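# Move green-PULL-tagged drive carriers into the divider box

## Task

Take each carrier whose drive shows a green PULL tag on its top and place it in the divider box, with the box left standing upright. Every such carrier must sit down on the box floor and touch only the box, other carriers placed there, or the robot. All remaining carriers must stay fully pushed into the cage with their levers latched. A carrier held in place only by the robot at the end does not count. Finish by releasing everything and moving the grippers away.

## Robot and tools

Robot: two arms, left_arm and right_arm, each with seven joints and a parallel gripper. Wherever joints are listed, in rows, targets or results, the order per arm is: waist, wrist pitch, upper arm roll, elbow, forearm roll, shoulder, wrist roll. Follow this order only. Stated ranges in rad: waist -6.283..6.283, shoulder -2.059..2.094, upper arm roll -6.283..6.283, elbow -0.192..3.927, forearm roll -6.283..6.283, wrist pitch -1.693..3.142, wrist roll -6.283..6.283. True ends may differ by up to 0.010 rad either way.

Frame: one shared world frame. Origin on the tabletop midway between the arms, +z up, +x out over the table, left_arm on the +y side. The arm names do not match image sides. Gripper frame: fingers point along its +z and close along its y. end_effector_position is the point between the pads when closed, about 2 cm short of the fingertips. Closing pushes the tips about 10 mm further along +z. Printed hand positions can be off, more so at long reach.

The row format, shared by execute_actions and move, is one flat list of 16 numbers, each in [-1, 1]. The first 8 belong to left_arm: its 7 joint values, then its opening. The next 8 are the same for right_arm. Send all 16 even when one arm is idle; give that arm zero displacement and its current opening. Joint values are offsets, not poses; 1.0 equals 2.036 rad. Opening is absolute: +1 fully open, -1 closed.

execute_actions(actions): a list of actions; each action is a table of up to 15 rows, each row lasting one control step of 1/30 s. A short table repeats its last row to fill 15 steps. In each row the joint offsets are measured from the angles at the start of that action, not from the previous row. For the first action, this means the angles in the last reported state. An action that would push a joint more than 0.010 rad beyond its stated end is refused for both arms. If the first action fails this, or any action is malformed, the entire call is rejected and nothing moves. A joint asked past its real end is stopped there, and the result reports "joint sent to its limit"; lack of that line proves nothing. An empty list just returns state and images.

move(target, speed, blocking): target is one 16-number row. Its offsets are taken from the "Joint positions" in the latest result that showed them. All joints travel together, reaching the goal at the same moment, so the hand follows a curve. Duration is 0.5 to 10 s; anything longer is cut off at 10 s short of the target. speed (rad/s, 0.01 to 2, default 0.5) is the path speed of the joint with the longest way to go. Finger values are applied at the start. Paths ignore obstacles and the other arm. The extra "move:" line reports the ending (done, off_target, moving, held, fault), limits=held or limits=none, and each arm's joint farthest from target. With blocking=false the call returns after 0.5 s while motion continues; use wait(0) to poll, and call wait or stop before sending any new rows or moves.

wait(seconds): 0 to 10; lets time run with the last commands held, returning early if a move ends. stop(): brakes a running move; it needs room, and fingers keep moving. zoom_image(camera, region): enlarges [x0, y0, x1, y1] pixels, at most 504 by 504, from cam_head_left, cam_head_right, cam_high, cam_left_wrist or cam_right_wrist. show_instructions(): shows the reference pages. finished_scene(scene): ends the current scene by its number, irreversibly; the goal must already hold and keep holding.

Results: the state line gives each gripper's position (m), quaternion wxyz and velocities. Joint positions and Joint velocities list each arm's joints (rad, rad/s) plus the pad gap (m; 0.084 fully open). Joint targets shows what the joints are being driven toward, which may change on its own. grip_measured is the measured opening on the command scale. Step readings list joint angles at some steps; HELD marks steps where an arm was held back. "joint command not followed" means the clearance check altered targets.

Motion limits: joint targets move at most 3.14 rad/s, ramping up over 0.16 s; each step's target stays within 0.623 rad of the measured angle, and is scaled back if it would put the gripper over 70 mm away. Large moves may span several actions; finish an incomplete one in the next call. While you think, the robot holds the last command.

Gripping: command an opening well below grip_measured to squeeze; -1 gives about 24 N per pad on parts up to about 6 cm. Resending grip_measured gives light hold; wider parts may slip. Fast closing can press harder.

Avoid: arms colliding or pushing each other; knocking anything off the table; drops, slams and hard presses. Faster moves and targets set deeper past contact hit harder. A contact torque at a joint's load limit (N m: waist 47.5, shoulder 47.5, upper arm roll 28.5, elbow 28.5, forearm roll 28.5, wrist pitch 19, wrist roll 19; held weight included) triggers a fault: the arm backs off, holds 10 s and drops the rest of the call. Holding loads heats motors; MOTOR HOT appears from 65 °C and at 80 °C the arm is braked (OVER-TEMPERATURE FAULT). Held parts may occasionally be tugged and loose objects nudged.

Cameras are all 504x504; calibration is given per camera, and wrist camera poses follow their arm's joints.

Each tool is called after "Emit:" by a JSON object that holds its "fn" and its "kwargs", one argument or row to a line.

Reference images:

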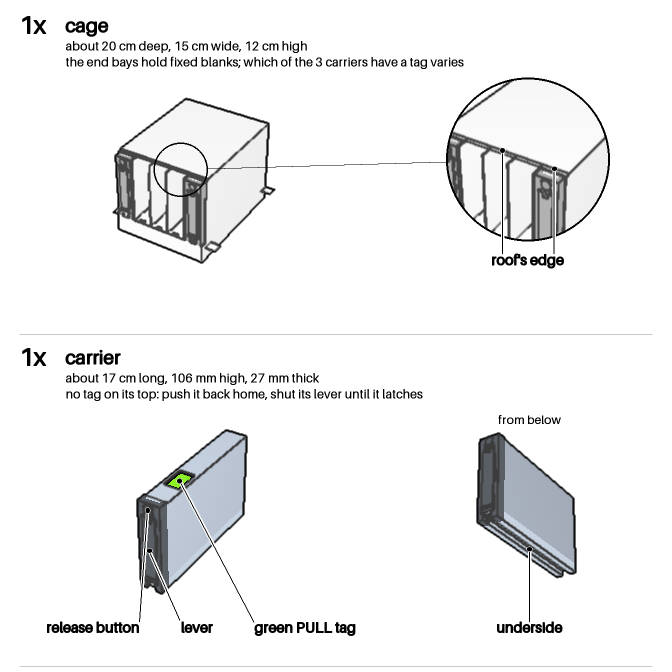

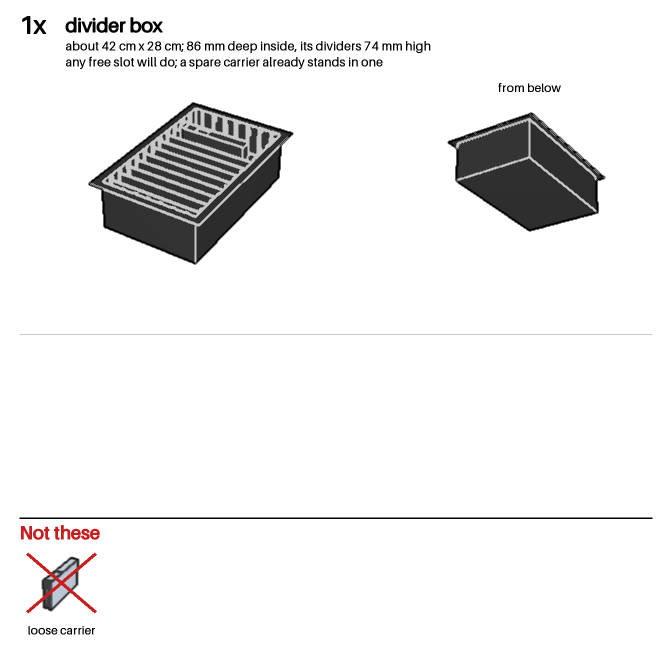

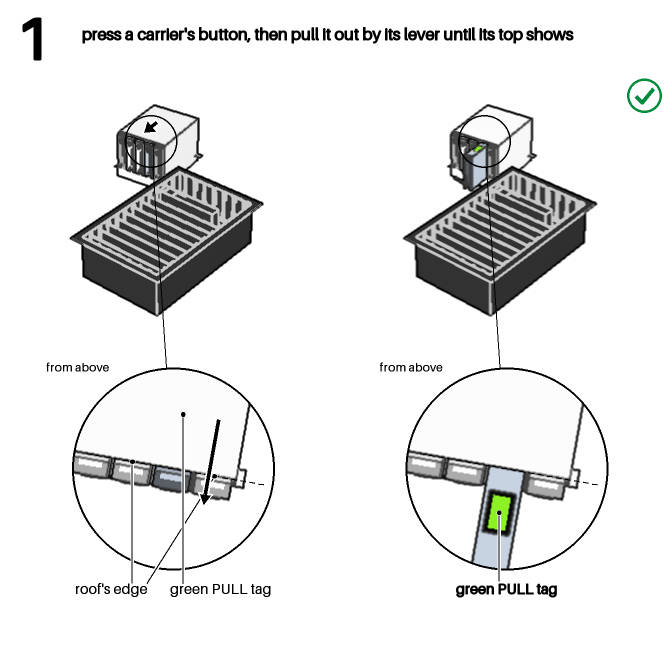

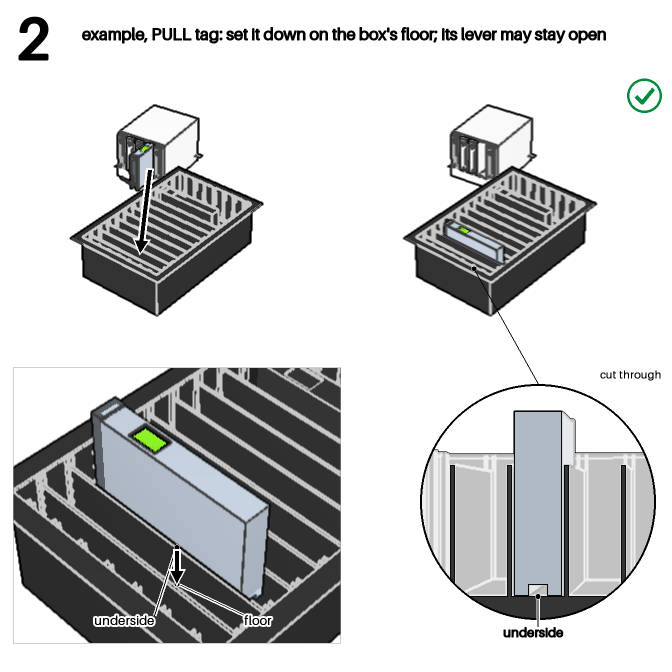

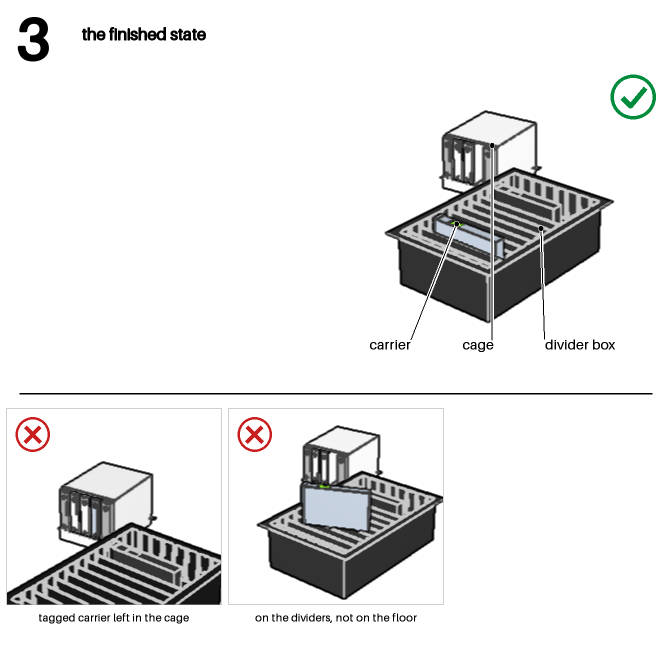

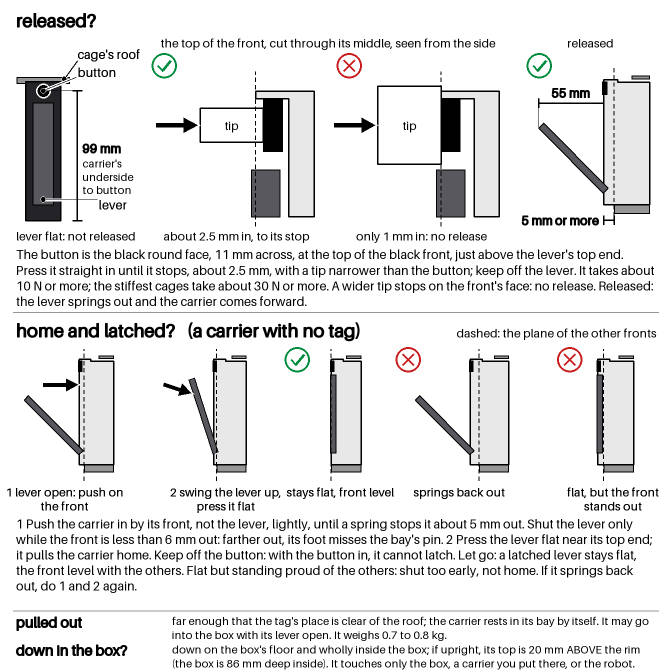

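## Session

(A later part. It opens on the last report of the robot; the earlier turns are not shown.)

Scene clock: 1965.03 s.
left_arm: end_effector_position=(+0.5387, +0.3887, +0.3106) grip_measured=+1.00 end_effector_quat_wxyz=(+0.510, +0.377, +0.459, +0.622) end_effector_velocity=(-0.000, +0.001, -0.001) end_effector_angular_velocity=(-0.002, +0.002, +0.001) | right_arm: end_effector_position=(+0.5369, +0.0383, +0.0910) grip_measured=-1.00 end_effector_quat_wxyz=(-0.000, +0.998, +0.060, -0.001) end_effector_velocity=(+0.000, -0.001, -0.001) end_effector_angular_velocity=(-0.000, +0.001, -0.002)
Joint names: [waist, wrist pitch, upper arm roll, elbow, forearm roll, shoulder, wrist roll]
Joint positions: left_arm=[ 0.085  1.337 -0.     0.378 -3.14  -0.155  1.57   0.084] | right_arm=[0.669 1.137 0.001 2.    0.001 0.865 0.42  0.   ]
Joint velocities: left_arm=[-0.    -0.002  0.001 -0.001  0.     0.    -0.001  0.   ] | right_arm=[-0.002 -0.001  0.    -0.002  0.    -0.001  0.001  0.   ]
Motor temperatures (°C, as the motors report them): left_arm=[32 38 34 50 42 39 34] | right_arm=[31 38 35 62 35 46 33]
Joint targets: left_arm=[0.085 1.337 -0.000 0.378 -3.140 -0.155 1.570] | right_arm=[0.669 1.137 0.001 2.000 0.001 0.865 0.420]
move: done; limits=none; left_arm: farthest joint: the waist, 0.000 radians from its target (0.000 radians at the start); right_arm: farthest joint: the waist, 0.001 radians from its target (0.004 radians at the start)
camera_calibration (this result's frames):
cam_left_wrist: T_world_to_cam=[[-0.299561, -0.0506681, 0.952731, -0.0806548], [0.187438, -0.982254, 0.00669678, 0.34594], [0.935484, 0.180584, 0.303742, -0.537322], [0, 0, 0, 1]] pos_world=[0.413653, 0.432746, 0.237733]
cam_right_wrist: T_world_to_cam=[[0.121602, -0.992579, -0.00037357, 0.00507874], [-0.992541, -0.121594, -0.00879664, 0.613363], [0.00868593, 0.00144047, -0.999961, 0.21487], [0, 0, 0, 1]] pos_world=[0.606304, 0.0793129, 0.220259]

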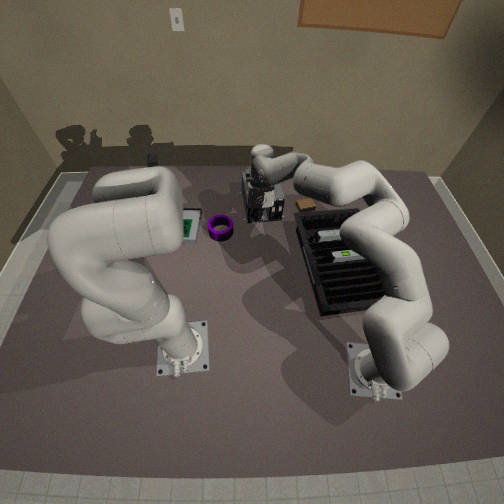

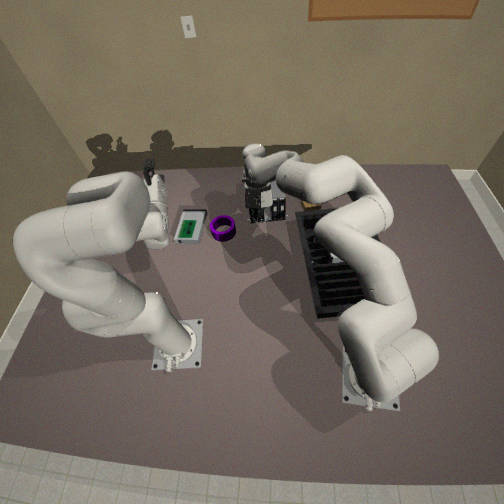

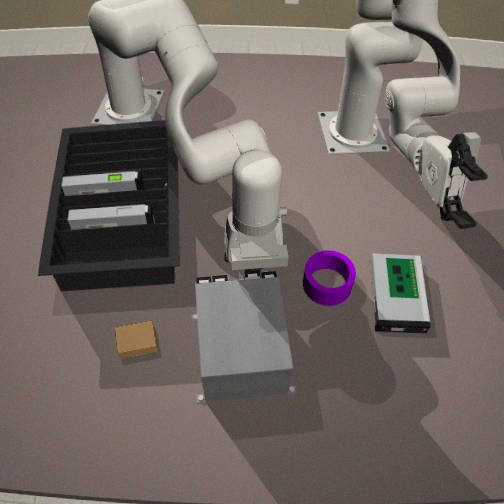

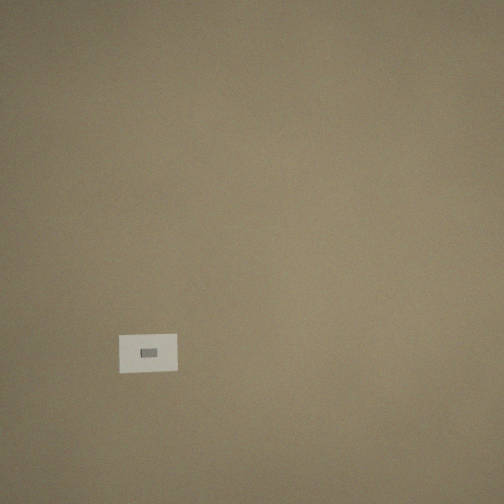

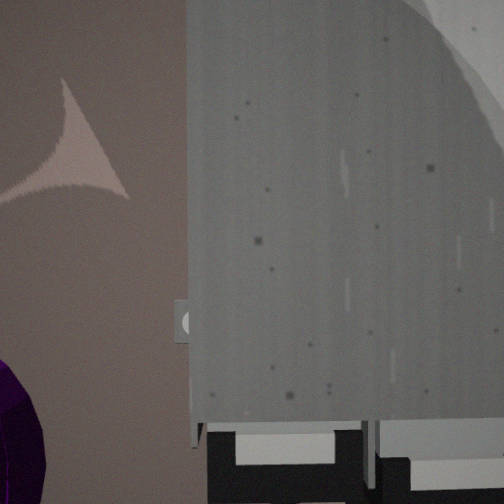

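Emit:
{"fn": "move", "kwargs": {
  "target": [0,0,0,0,0,0,0,1, 0,0.0535,0,0.0333,0,-0.0202,0,-1],
  "speed": 0.25
}}

Emit:
{"fn": "move", "kwargs": {
  "target": [0,0,0,0,0,0,0,1, 0.0175,-0.2322,0,-0.3222,0,-0.1892,0.0174,-1],
  "speed": 0.5
}}

Emit:
{"fn": "move", "kwargs": {
  "target": [0,0,0,0,0,0,0,1, 0,-0.0658,0,-0.0238,0,0.0419,0,-1],
  "speed": 0.25
}}

Scene clock: 1981.13 s.
left_arm: end_effector_position=(+0.5387, +0.3887, +0.3106) grip_measured=+1.00 end_effector_quat_wxyz=(+0.510, +0.377, +0.459, +0.622) end_effector_velocity=(+0.000, -0.000, +0.001) end_effector_angular_velocity=(+0.000, -0.002, -0.000) | right_arm: end_effector_position=(+0.5365, +0.0381, +0.1388) grip_measured=-1.00 end_effector_quat_wxyz=(+0.000, +0.998, +0.060, -0.002) end_effector_velocity=(+0.001, +0.001, +0.005) end_effector_angular_velocity=(+0.004, -0.007, +0.001)
Joint names: [waist, wrist pitch, upper arm roll, elbow, forearm roll, shoulder, wrist roll]
Joint positions: left_arm=[ 0.085  1.337 -0.     0.378 -3.14  -0.155  1.57   0.084] | right_arm=[0.669 1.246 0.001 2.067 0.001 0.824 0.42  0.   ]
Joint velocities: left_arm=[ 0.     0.001 -0.     0.001  0.     0.     0.     0.   ] | right_arm=[ 0.001  0.001 -0.     0.005 -0.    -0.004 -0.     0.   ]
Motor temperatures (°C, as the motors report them): left_arm=[32 38 34 50 42 39 34] | right_arm=[31 38 35 63 35 47 33]
Joint targets: left_arm=[0.085 1.337 -0.000 0.378 -3.140 -0.155 1.570] | right_arm=[0.669 1.246 0.001 2.068 0.001 0.824 0.420]
move: done; limits=none; left_arm: farthest joint: the waist, 0.000 radians from its target (0.000 radians at the start); right_arm: farthest joint: the elbow, 0.001 radians from its target (0.068 radians at the start)
camera_calibration (this result's frames):
cam_left_wrist: T_world_to_cam=[[-0.299561, -0.0506679, 0.952731, -0.0806549], [0.187438, -0.982254, 0.00669696, 0.34594], [0.935484, 0.180584, 0.303742, -0.537322], [0, 0, 0, 1]] pos_world=[0.413653, 0.432746, 0.237733]
cam_right_wrist: T_world_to_cam=[[0.121711, -0.992566, -0.000154058, 0.00482501], [-0.992532, -0.121705, -0.00828797, 0.613307], [0.0082076, 0.00116164, -0.999966, 0.262926], [0, 0, 0, 1]] pos_world=[0.605981, 0.0791264, 0.268]

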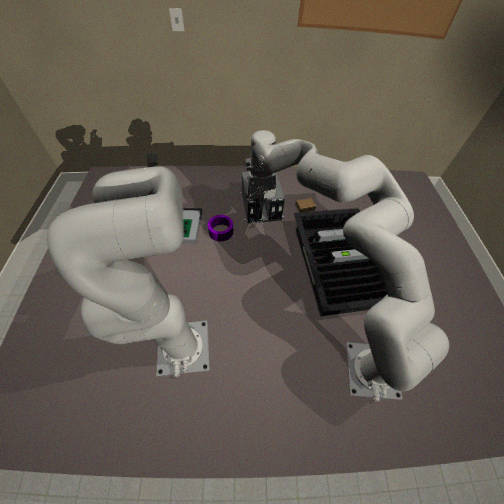

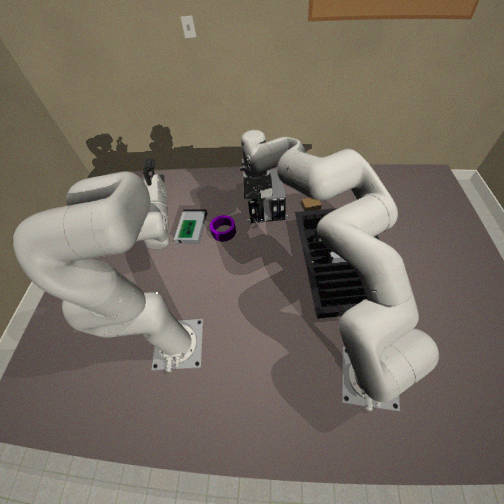

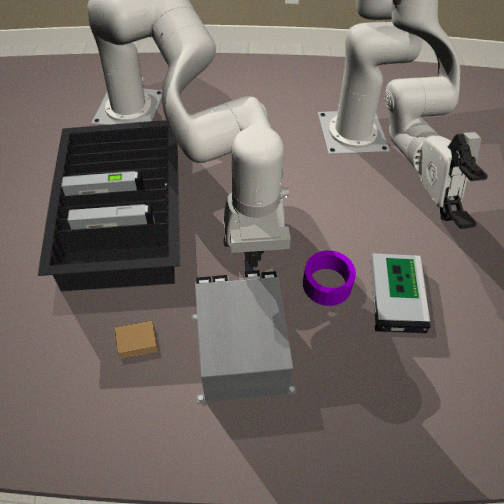

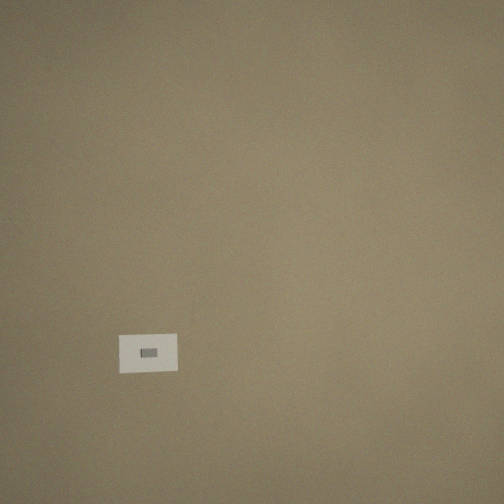

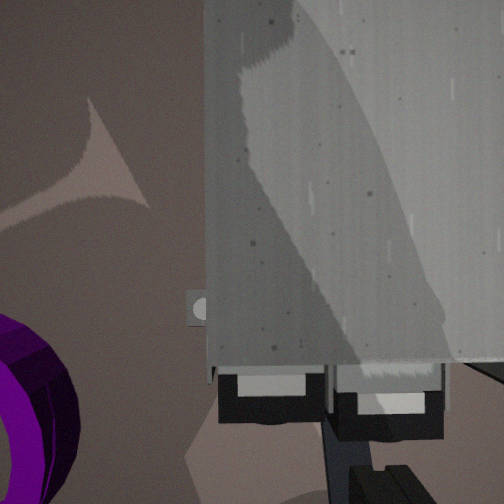

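Scene clock: 1983.10 s.
left_arm: end_effector_position=(+0.5387, +0.3887, +0.3106) grip_measured=+1.00 end_effector_quat_wxyz=(+0.510, +0.377, +0.459, +0.622) end_effector_velocity=(-0.000, -0.000, +0.000) end_effector_angular_velocity=(+0.002, -0.001, +0.000) | right_arm: end_effector_position=(+0.4800, +0.0301, +0.1494) grip_measured=-1.00 end_effector_quat_wxyz=(-0.049, +0.993, +0.060, +0.086) end_effector_velocity=(-0.001, +0.001, +0.000) end_effector_angular_velocity=(+0.001, -0.000, +0.003)
Joint names: [waist, wrist pitch, upper arm roll, elbow, forearm roll, shoulder, wrist roll]
Joint positions: left_arm=[ 0.085  1.337 -0.     0.378 -3.14  -0.155  1.57   0.084] | right_arm=[0.705 0.774 0.001 1.412 0.001 0.439 0.455 0.   ]
Joint velocities: left_arm=[-0.     0.002 -0.    -0.    -0.     0.     0.001  0.   ] | right_arm=[ 0.002 -0.002  0.    -0.002  0.001 -0.001 -0.001  0.   ]
Motor temperatures (°C, as the motors report them): left_arm=[32 38 34 50 42 39 34] | right_arm=[31 38 35 63 35 47 33]
Joint targets: left_arm=[0.085 1.337 -0.000 0.378 -3.140 -0.155 1.570] | right_arm=[0.705 0.773 0.001 1.411 0.001 0.439 0.455]
move: done; limits=none; left_arm: farthest joint: the waist, 0.000 radians from its target (0.000 radians at the start); right_arm: farthest joint: the shoulder, 0.001 radians from its target (0.385 radians at the start)
camera_calibration (this result's frames):
cam_left_wrist: T_world_to_cam=[[-0.299561, -0.0506679, 0.952731, -0.0806549], [0.187438, -0.982254, 0.00669692, 0.34594], [0.935484, 0.180584, 0.303742, -0.537322], [0, 0, 0, 1]] pos_world=[0.413653, 0.432746, 0.237733]
cam_right_wrist: T_world_to_cam=[[0.129119, -0.987758, -0.0875398, 0.0130796], [-0.975796, -0.110849, -0.188508, 0.574863], [0.176497, 0.109761, -0.978162, 0.186654], [0, 0, 0, 1]] pos_world=[0.526316, 0.056155, 0.292089]

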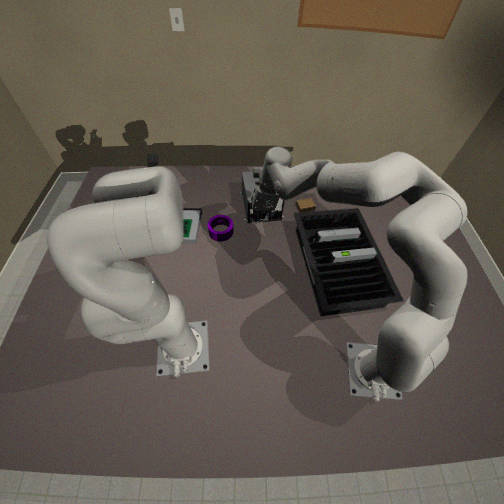

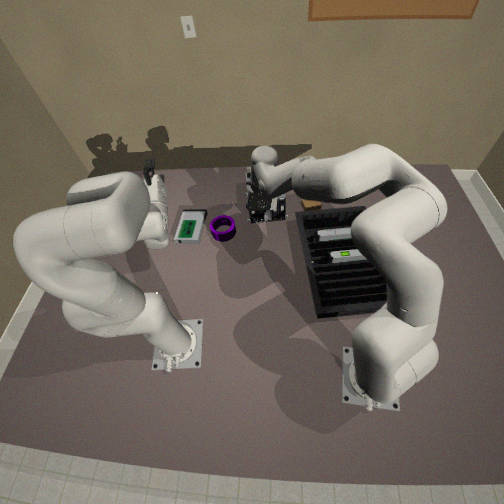

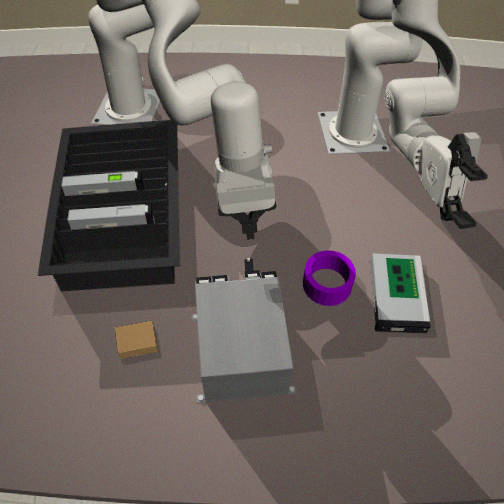

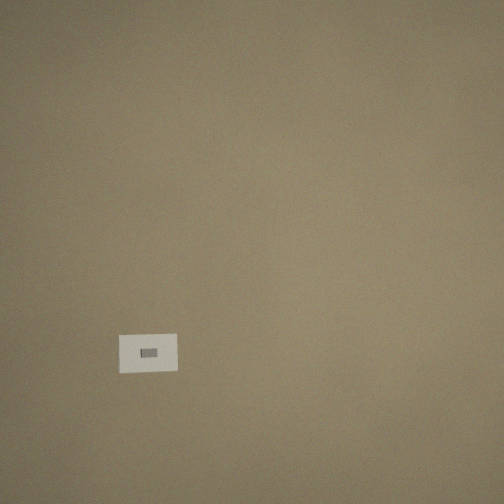

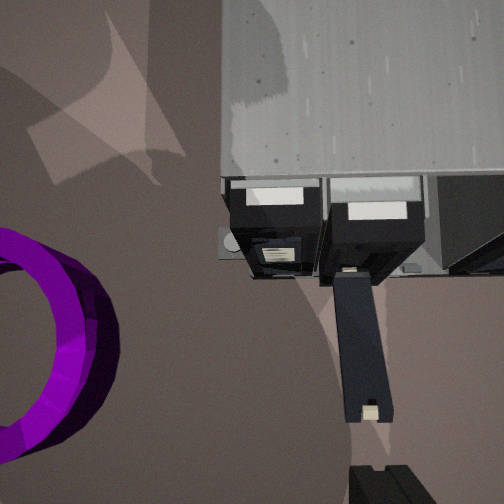

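Scene clock: 1984.17 s.
left_arm: end_effector_position=(+0.5387, +0.3887, +0.3106) grip_measured=+1.00 end_effector_quat_wxyz=(+0.510, +0.377, +0.459, +0.622) end_effector_velocity=(-0.000, -0.000, -0.000) end_effector_angular_velocity=(-0.000, -0.000, -0.001) | right_arm: end_effector_position=(+0.4801, +0.0301, +0.0918) grip_measured=-1.00 end_effector_quat_wxyz=(-0.050, +0.993, +0.060, +0.086) end_effector_velocity=(-0.002, -0.001, -0.004) end_effector_angular_velocity=(-0.002, +0.006, -0.001)
Joint names: [waist, wrist pitch, upper arm roll, elbow, forearm roll, shoulder, wrist roll]
Joint positions: left_arm=[ 0.085  1.337 -0.     0.378 -3.14  -0.155  1.57   0.084] | right_arm=[0.705 0.64  0.001 1.364 0.001 0.524 0.455 0.   ]
Joint velocities: left_arm=[ 0.     0.001 -0.001 -0.001 -0.    -0.    -0.     0.   ] | right_arm=[ 0.    -0.001 -0.    -0.003  0.001  0.004  0.     0.   ]
Motor temperatures (°C, as the motors report them): left_arm=[32 38 34 50 42 39 34] | right_arm=[31 38 35 63 35 47 33]
Joint targets: left_arm=[0.085 1.337 -0.000 0.378 -3.140 -0.155 1.570] | right_arm=[0.705 0.640 0.001 1.363 0.001 0.525 0.455]
move: done; limits=none; left_arm: farthest joint: the waist, 0.000 radians from its target (0.000 radians at the start); right_arm: farthest joint: the waist, 0.000 radians from its target (0.000 radians at the start)
camera_calibration (this result's frames):
cam_left_wrist: T_world_to_cam=[[-0.299561, -0.0506678, 0.952731, -0.0806549], [0.187438, -0.982254, 0.00669684, 0.34594], [0.935484, 0.180584, 0.303742, -0.537322], [0, 0, 0, 1]] pos_world=[0.413653, 0.432746, 0.237733]
cam_right_wrist: T_world_to_cam=[[0.12905, -0.987738, -0.0878566, 0.00815035], [-0.975696, -0.110653, -0.18914, 0.56415], [0.1771, 0.11013, -0.978012, 0.130006], [0, 0, 0, 1]] pos_world=[0.526363, 0.0561579, 0.234567]

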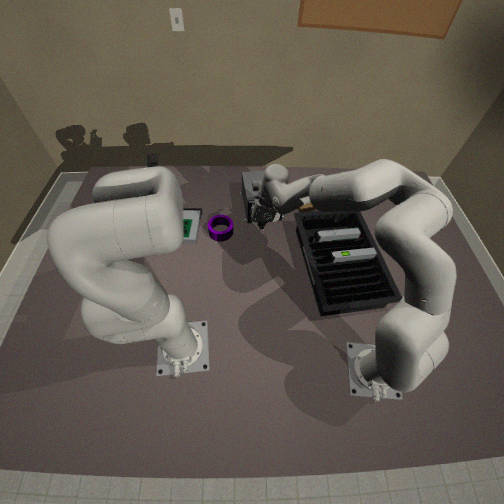

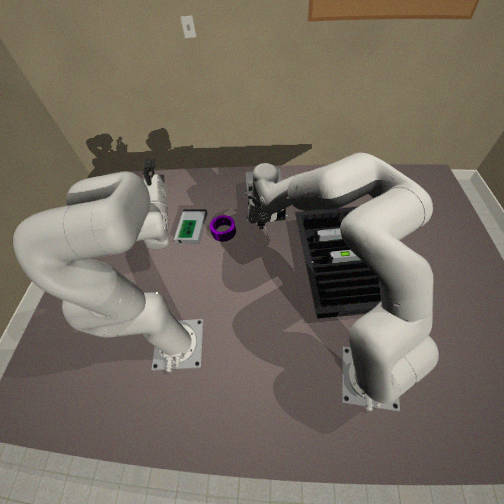

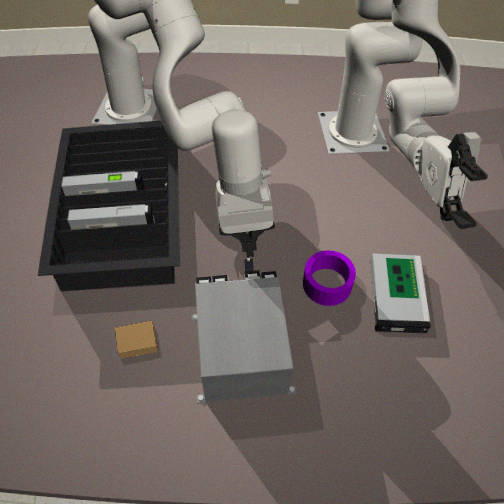

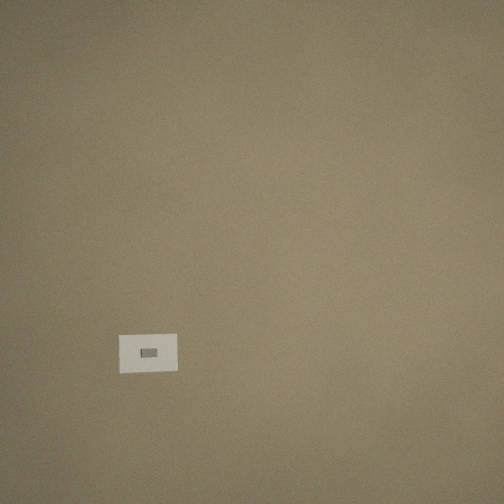

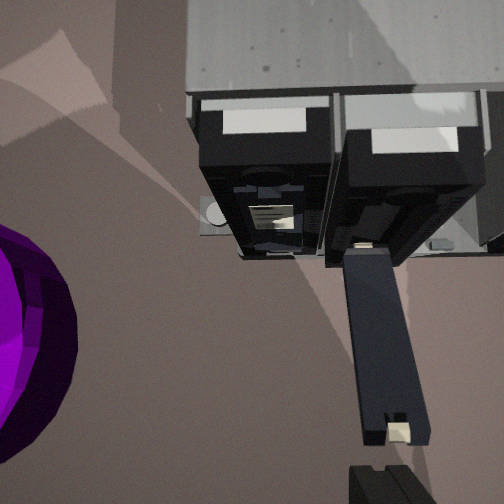

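Emit:
{"fn": "execute_actions", "kwargs": {
  "actions": []
}}

Scene clock: 2007.83 s.
left_arm: end_effector_position=(+0.5387, +0.3887, +0.3106) grip_measured=+1.00 end_effector_quat_wxyz=(+0.510, +0.377, +0.459, +0.622) end_effector_velocity=(-0.000, -0.001, -0.000) end_effector_angular_velocity=(+0.001, -0.000, -0.001) | right_arm: end_effector_position=(+0.4800, +0.0300, +0.0915) grip_measured=-1.00 end_effector_quat_wxyz=(-0.049, +0.993, +0.060, +0.086) end_effector_velocity=(-0.000, +0.001, -0.000) end_effector_angular_velocity=(+0.001, +0.000, +0.000)
Joint names: [waist, wrist pitch, upper arm roll, elbow, forearm roll, shoulder, wrist roll]
Joint positions: left_arm=[ 0.085  1.337 -0.     0.378 -3.14  -0.155  1.57   0.084] | right_arm=[0.705 0.64  0.001 1.363 0.001 0.525 0.455 0.   ]
Joint velocities: left_arm=[-0.     0.001 -0.001 -0.001  0.    -0.     0.     0.   ] | right_arm=[ 0.001 -0.     0.    -0.     0.001  0.     0.     0.   ]
Motor temperatures (°C, as the motors report them): left_arm=[32 38 34 50 42 39 34] | right_arm=[31 38 35 63 35 46 33]
Joint targets: left_arm=[0.085 1.337 -0.000 0.378 -3.140 -0.155 1.570] | right_arm=[0.705 0.640 0.001 1.363 0.001 0.525 0.455]
camera_calibration (this result's frames):
cam_left_wrist: T_world_to_cam=[[-0.299561, -0.0506678, 0.952731, -0.0806549], [0.187438, -0.982254, 0.00669693, 0.34594], [0.935484, 0.180584, 0.303742, -0.537322], [0, 0, 0, 1]] pos_world=[0.413653, 0.432746, 0.237733]
cam_right_wrist: T_world_to_cam=[[0.129018, -0.987762, -0.0876347, 0.00805562], [-0.975777, -0.110712, -0.188684, 0.563952], [0.176672, 0.109855, -0.97812, 0.129901], [0, 0, 0, 1]] pos_world=[0.526302, 0.056123, 0.234173]

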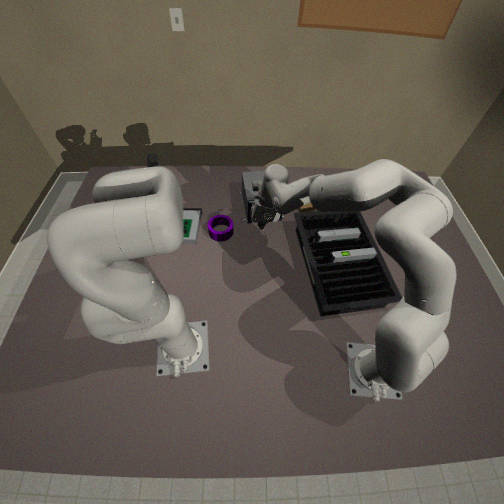

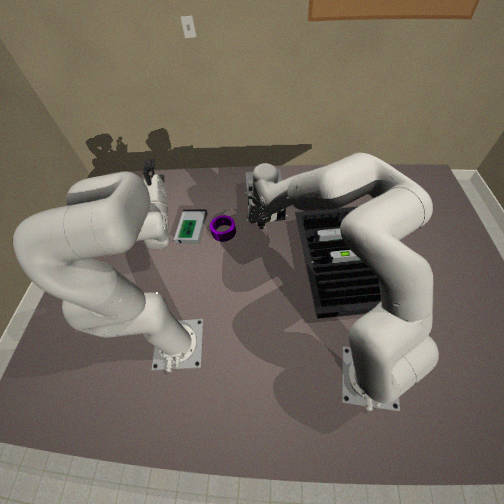

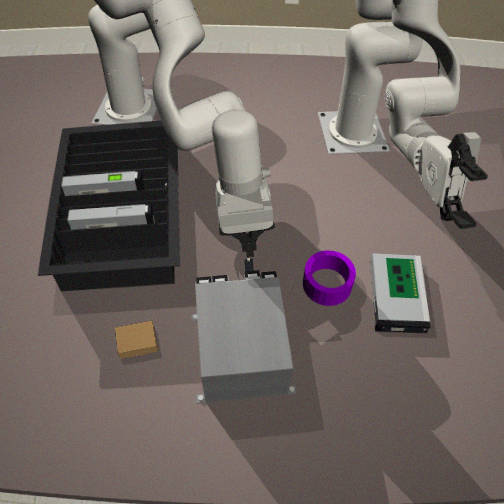

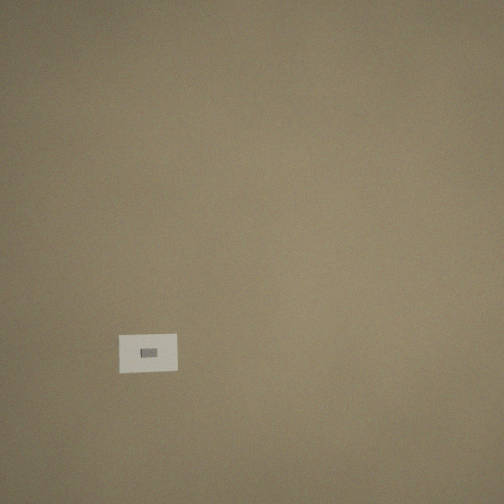

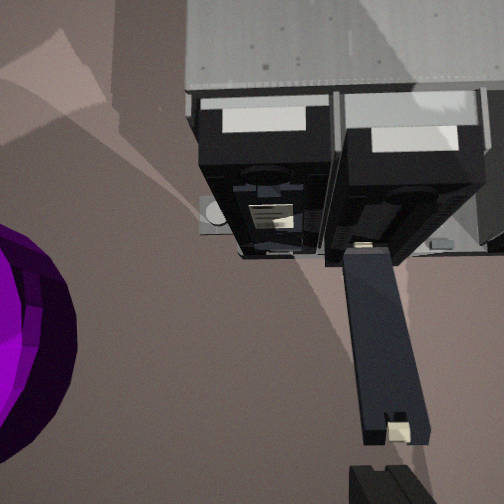

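Emit:
{"fn": "move", "kwargs": {
  "target": [0,0,0,0,0,0,0,1,-0.0162,0.0507,0,0.1182,0,0.0675,-0.0162,-1],
  "speed": 0.12
}}

Emit:
{"fn": "move", "kwargs": {
  "target": [0,0,0,0,0,0,0,1,-0.0047,0.0244,0,0.0459,0,0.0215,-0.0047,-1],
  "speed": 0.06
}}

Scene clock: 2013.17 s.
left_arm: end_effector_position=(+0.5387, +0.3887, +0.3106) grip_measured=+1.00 end_effector_quat_wxyz=(+0.510, +0.377, +0.459, +0.622) end_effector_velocity=(+0.000, -0.000, +0.000) end_effector_angular_velocity=(-0.001, -0.001, -0.001) | right_arm: end_effector_position=(+0.5297, +0.0361, +0.0955) grip_measured=-1.00 end_effector_quat_wxyz=(-0.047, +0.993, +0.060, +0.088) end_effector_velocity=(+0.000, +0.001, +0.000) end_effector_angular_velocity=(+0.001, -0.000, +0.001)
Joint names: [waist, wrist pitch, upper arm roll, elbow, forearm roll, shoulder, wrist roll]
Joint positions: left_arm=[ 0.085  1.337 -0.     0.378 -3.14  -0.155  1.57   0.084] | right_arm=[0.672 0.743 0.001 1.604 0.001 0.662 0.422 0.   ]
Joint velocities: left_arm=[-0.     0.002 -0.001 -0.    -0.     0.    -0.001  0.   ] | right_arm=[ 0.     0.001 -0.     0.003  0.     0.001 -0.     0.   ]
Motor temperatures (°C, as the motors report them): left_arm=[32 38 34 50 42 39 34] | right_arm=[31 38 35 63 35 46 33]
Joint targets: left_arm=[0.085 1.337 -0.000 0.378 -3.140 -0.155 1.570] | right_arm=[0.672 0.743 0.001 1.604 0.001 0.662 0.422]
move: done; limits=none; left_arm: farthest joint: the waist, 0.000 radians from its target (0.000 radians at the start); right_arm: farthest joint: the shoulder, 0.001 radians from its target (0.138 radians at the start)
camera_calibration (this result's frames):
cam_left_wrist: T_world_to_cam=[[-0.299561, -0.0506675, 0.952731, -0.080655], [0.187438, -0.982254, 0.00669732, 0.34594], [0.935484, 0.180584, 0.303742, -0.537322], [0, 0, 0, 1]] pos_world=[0.413653, 0.432746, 0.237733]
cam_right_wrist: T_world_to_cam=[[0.128723, -0.988293, -0.0818988, 0.00760068], [-0.975204, -0.11116, -0.191365, 0.613787], [0.180021, 0.104501, -0.978096, 0.122811], [0, 0, 0, 1]] pos_world=[0.575481, 0.0629064, 0.238201]

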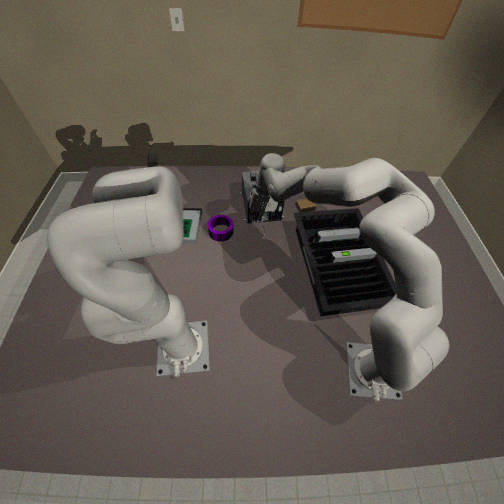

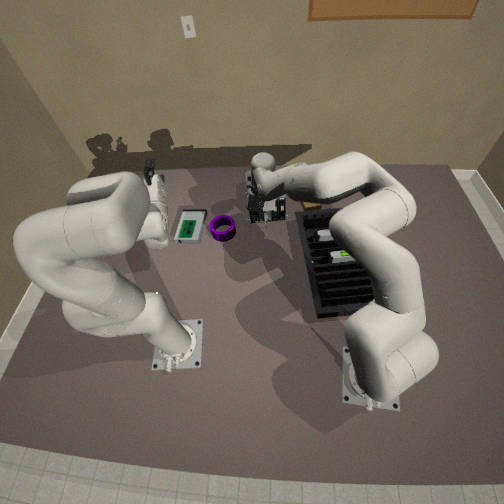

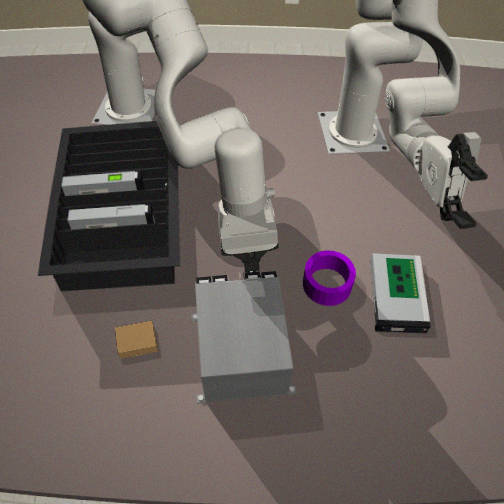

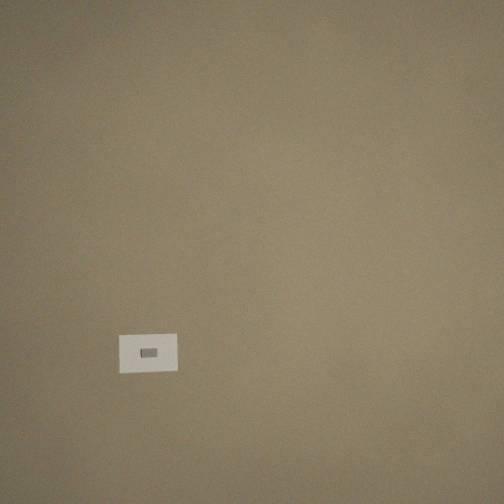

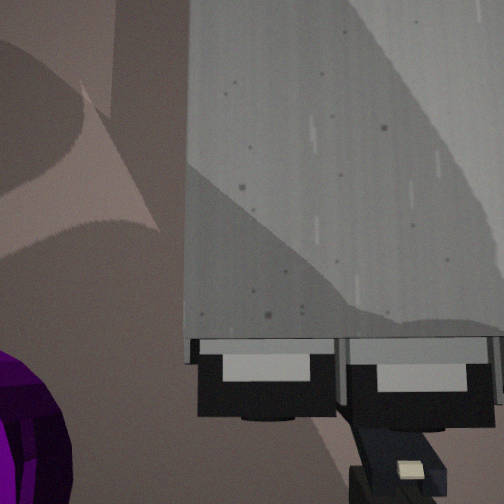

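Scene clock: 2015.13 s.
left_arm: end_effector_position=(+0.5387, +0.3887, +0.3106) grip_measured=+1.00 end_effector_quat_wxyz=(+0.510, +0.377, +0.459, +0.622) end_effector_velocity=(-0.000, +0.000, -0.001) end_effector_angular_velocity=(-0.000, +0.001, +0.001) | right_arm: end_effector_position=(+0.5445, +0.0391, +0.1012) grip_measured=-1.00 end_effector_quat_wxyz=(-0.046, +0.993, +0.061, +0.087) end_effector_velocity=(+0.002, +0.000, -0.000) end_effector_angular_velocity=(+0.003, -0.003, -0.001)
Joint names: [waist, wrist pitch, upper arm roll, elbow, forearm roll, shoulder, wrist roll]
Joint positions: left_arm=[ 0.085  1.337 -0.     0.378 -3.14  -0.155  1.57   0.084] | right_arm=[0.663 0.794 0.002 1.696 0.001 0.705 0.412 0.   ]
Joint velocities: left_arm=[-0.    -0.     0.001 -0.001 -0.     0.     0.     0.   ] | right_arm=[-0.    -0.004 -0.001  0.004  0.002  0.003 -0.001  0.   ]
Motor temperatures (°C, as the motors report them): left_arm=[32 38 34 50 42 39 34] | right_arm=[31 38 35 63 35 46 33]
Joint targets: left_arm=[0.085 1.337 -0.000 0.378 -3.140 -0.155 1.570] | right_arm=[0.662 0.792 0.001 1.697 0.001 0.706 0.412]
move: done; limits=none; left_arm: farthest joint: the waist, 0.000 radians from its target (0.000 radians at the start); right_arm: farthest joint: the elbow, 0.002 radians from its target (0.094 radians at the start)
camera_calibration (this result's frames):
cam_left_wrist: T_world_to_cam=[[-0.299561, -0.0506676, 0.952731, -0.080655], [0.187438, -0.982254, 0.00669723, 0.34594], [0.935484, 0.180584, 0.303742, -0.537322], [0, 0, 0, 1]] pos_world=[0.413653, 0.432746, 0.237733]
cam_right_wrist: T_world_to_cam=[[0.130016, -0.988257, -0.0802755, 0.00822765], [-0.97534, -0.112913, -0.189636, 0.629688], [0.178345, 0.102952, -0.978567, 0.126432], [0, 0, 0, 1]] pos_world=[0.590542, 0.0662146, 0.243794]

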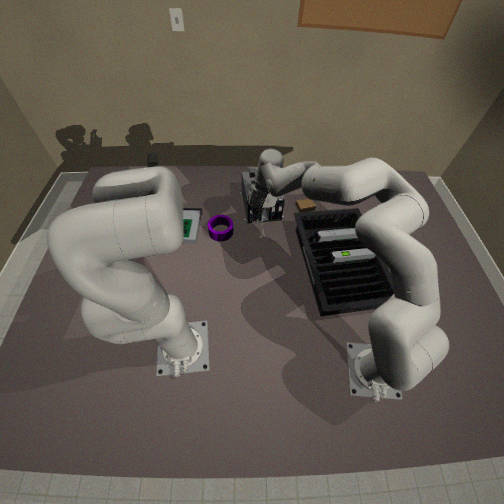

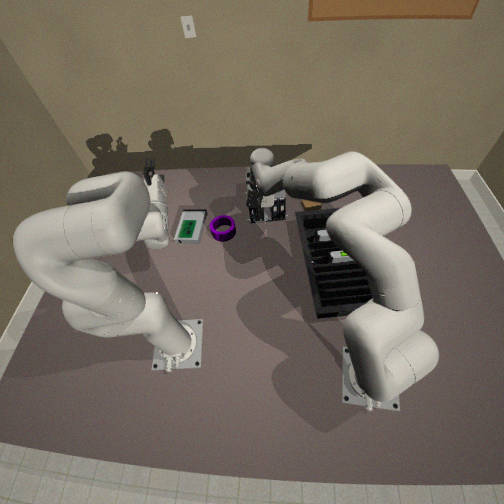

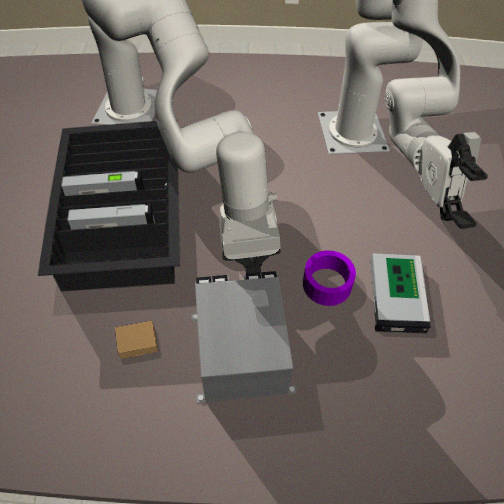

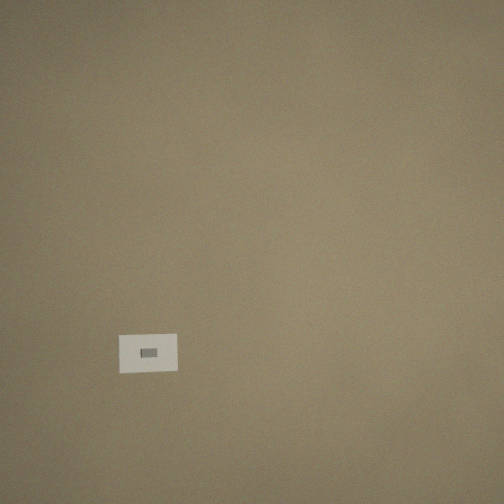

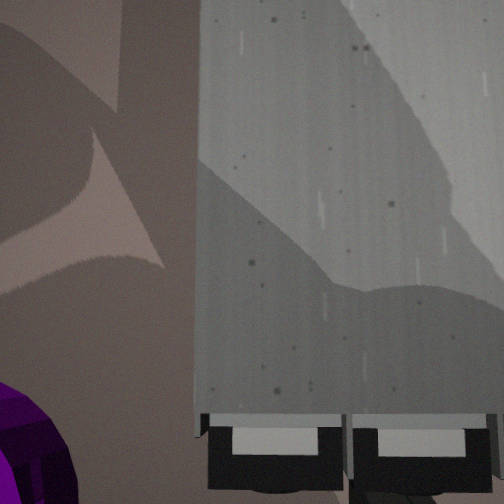

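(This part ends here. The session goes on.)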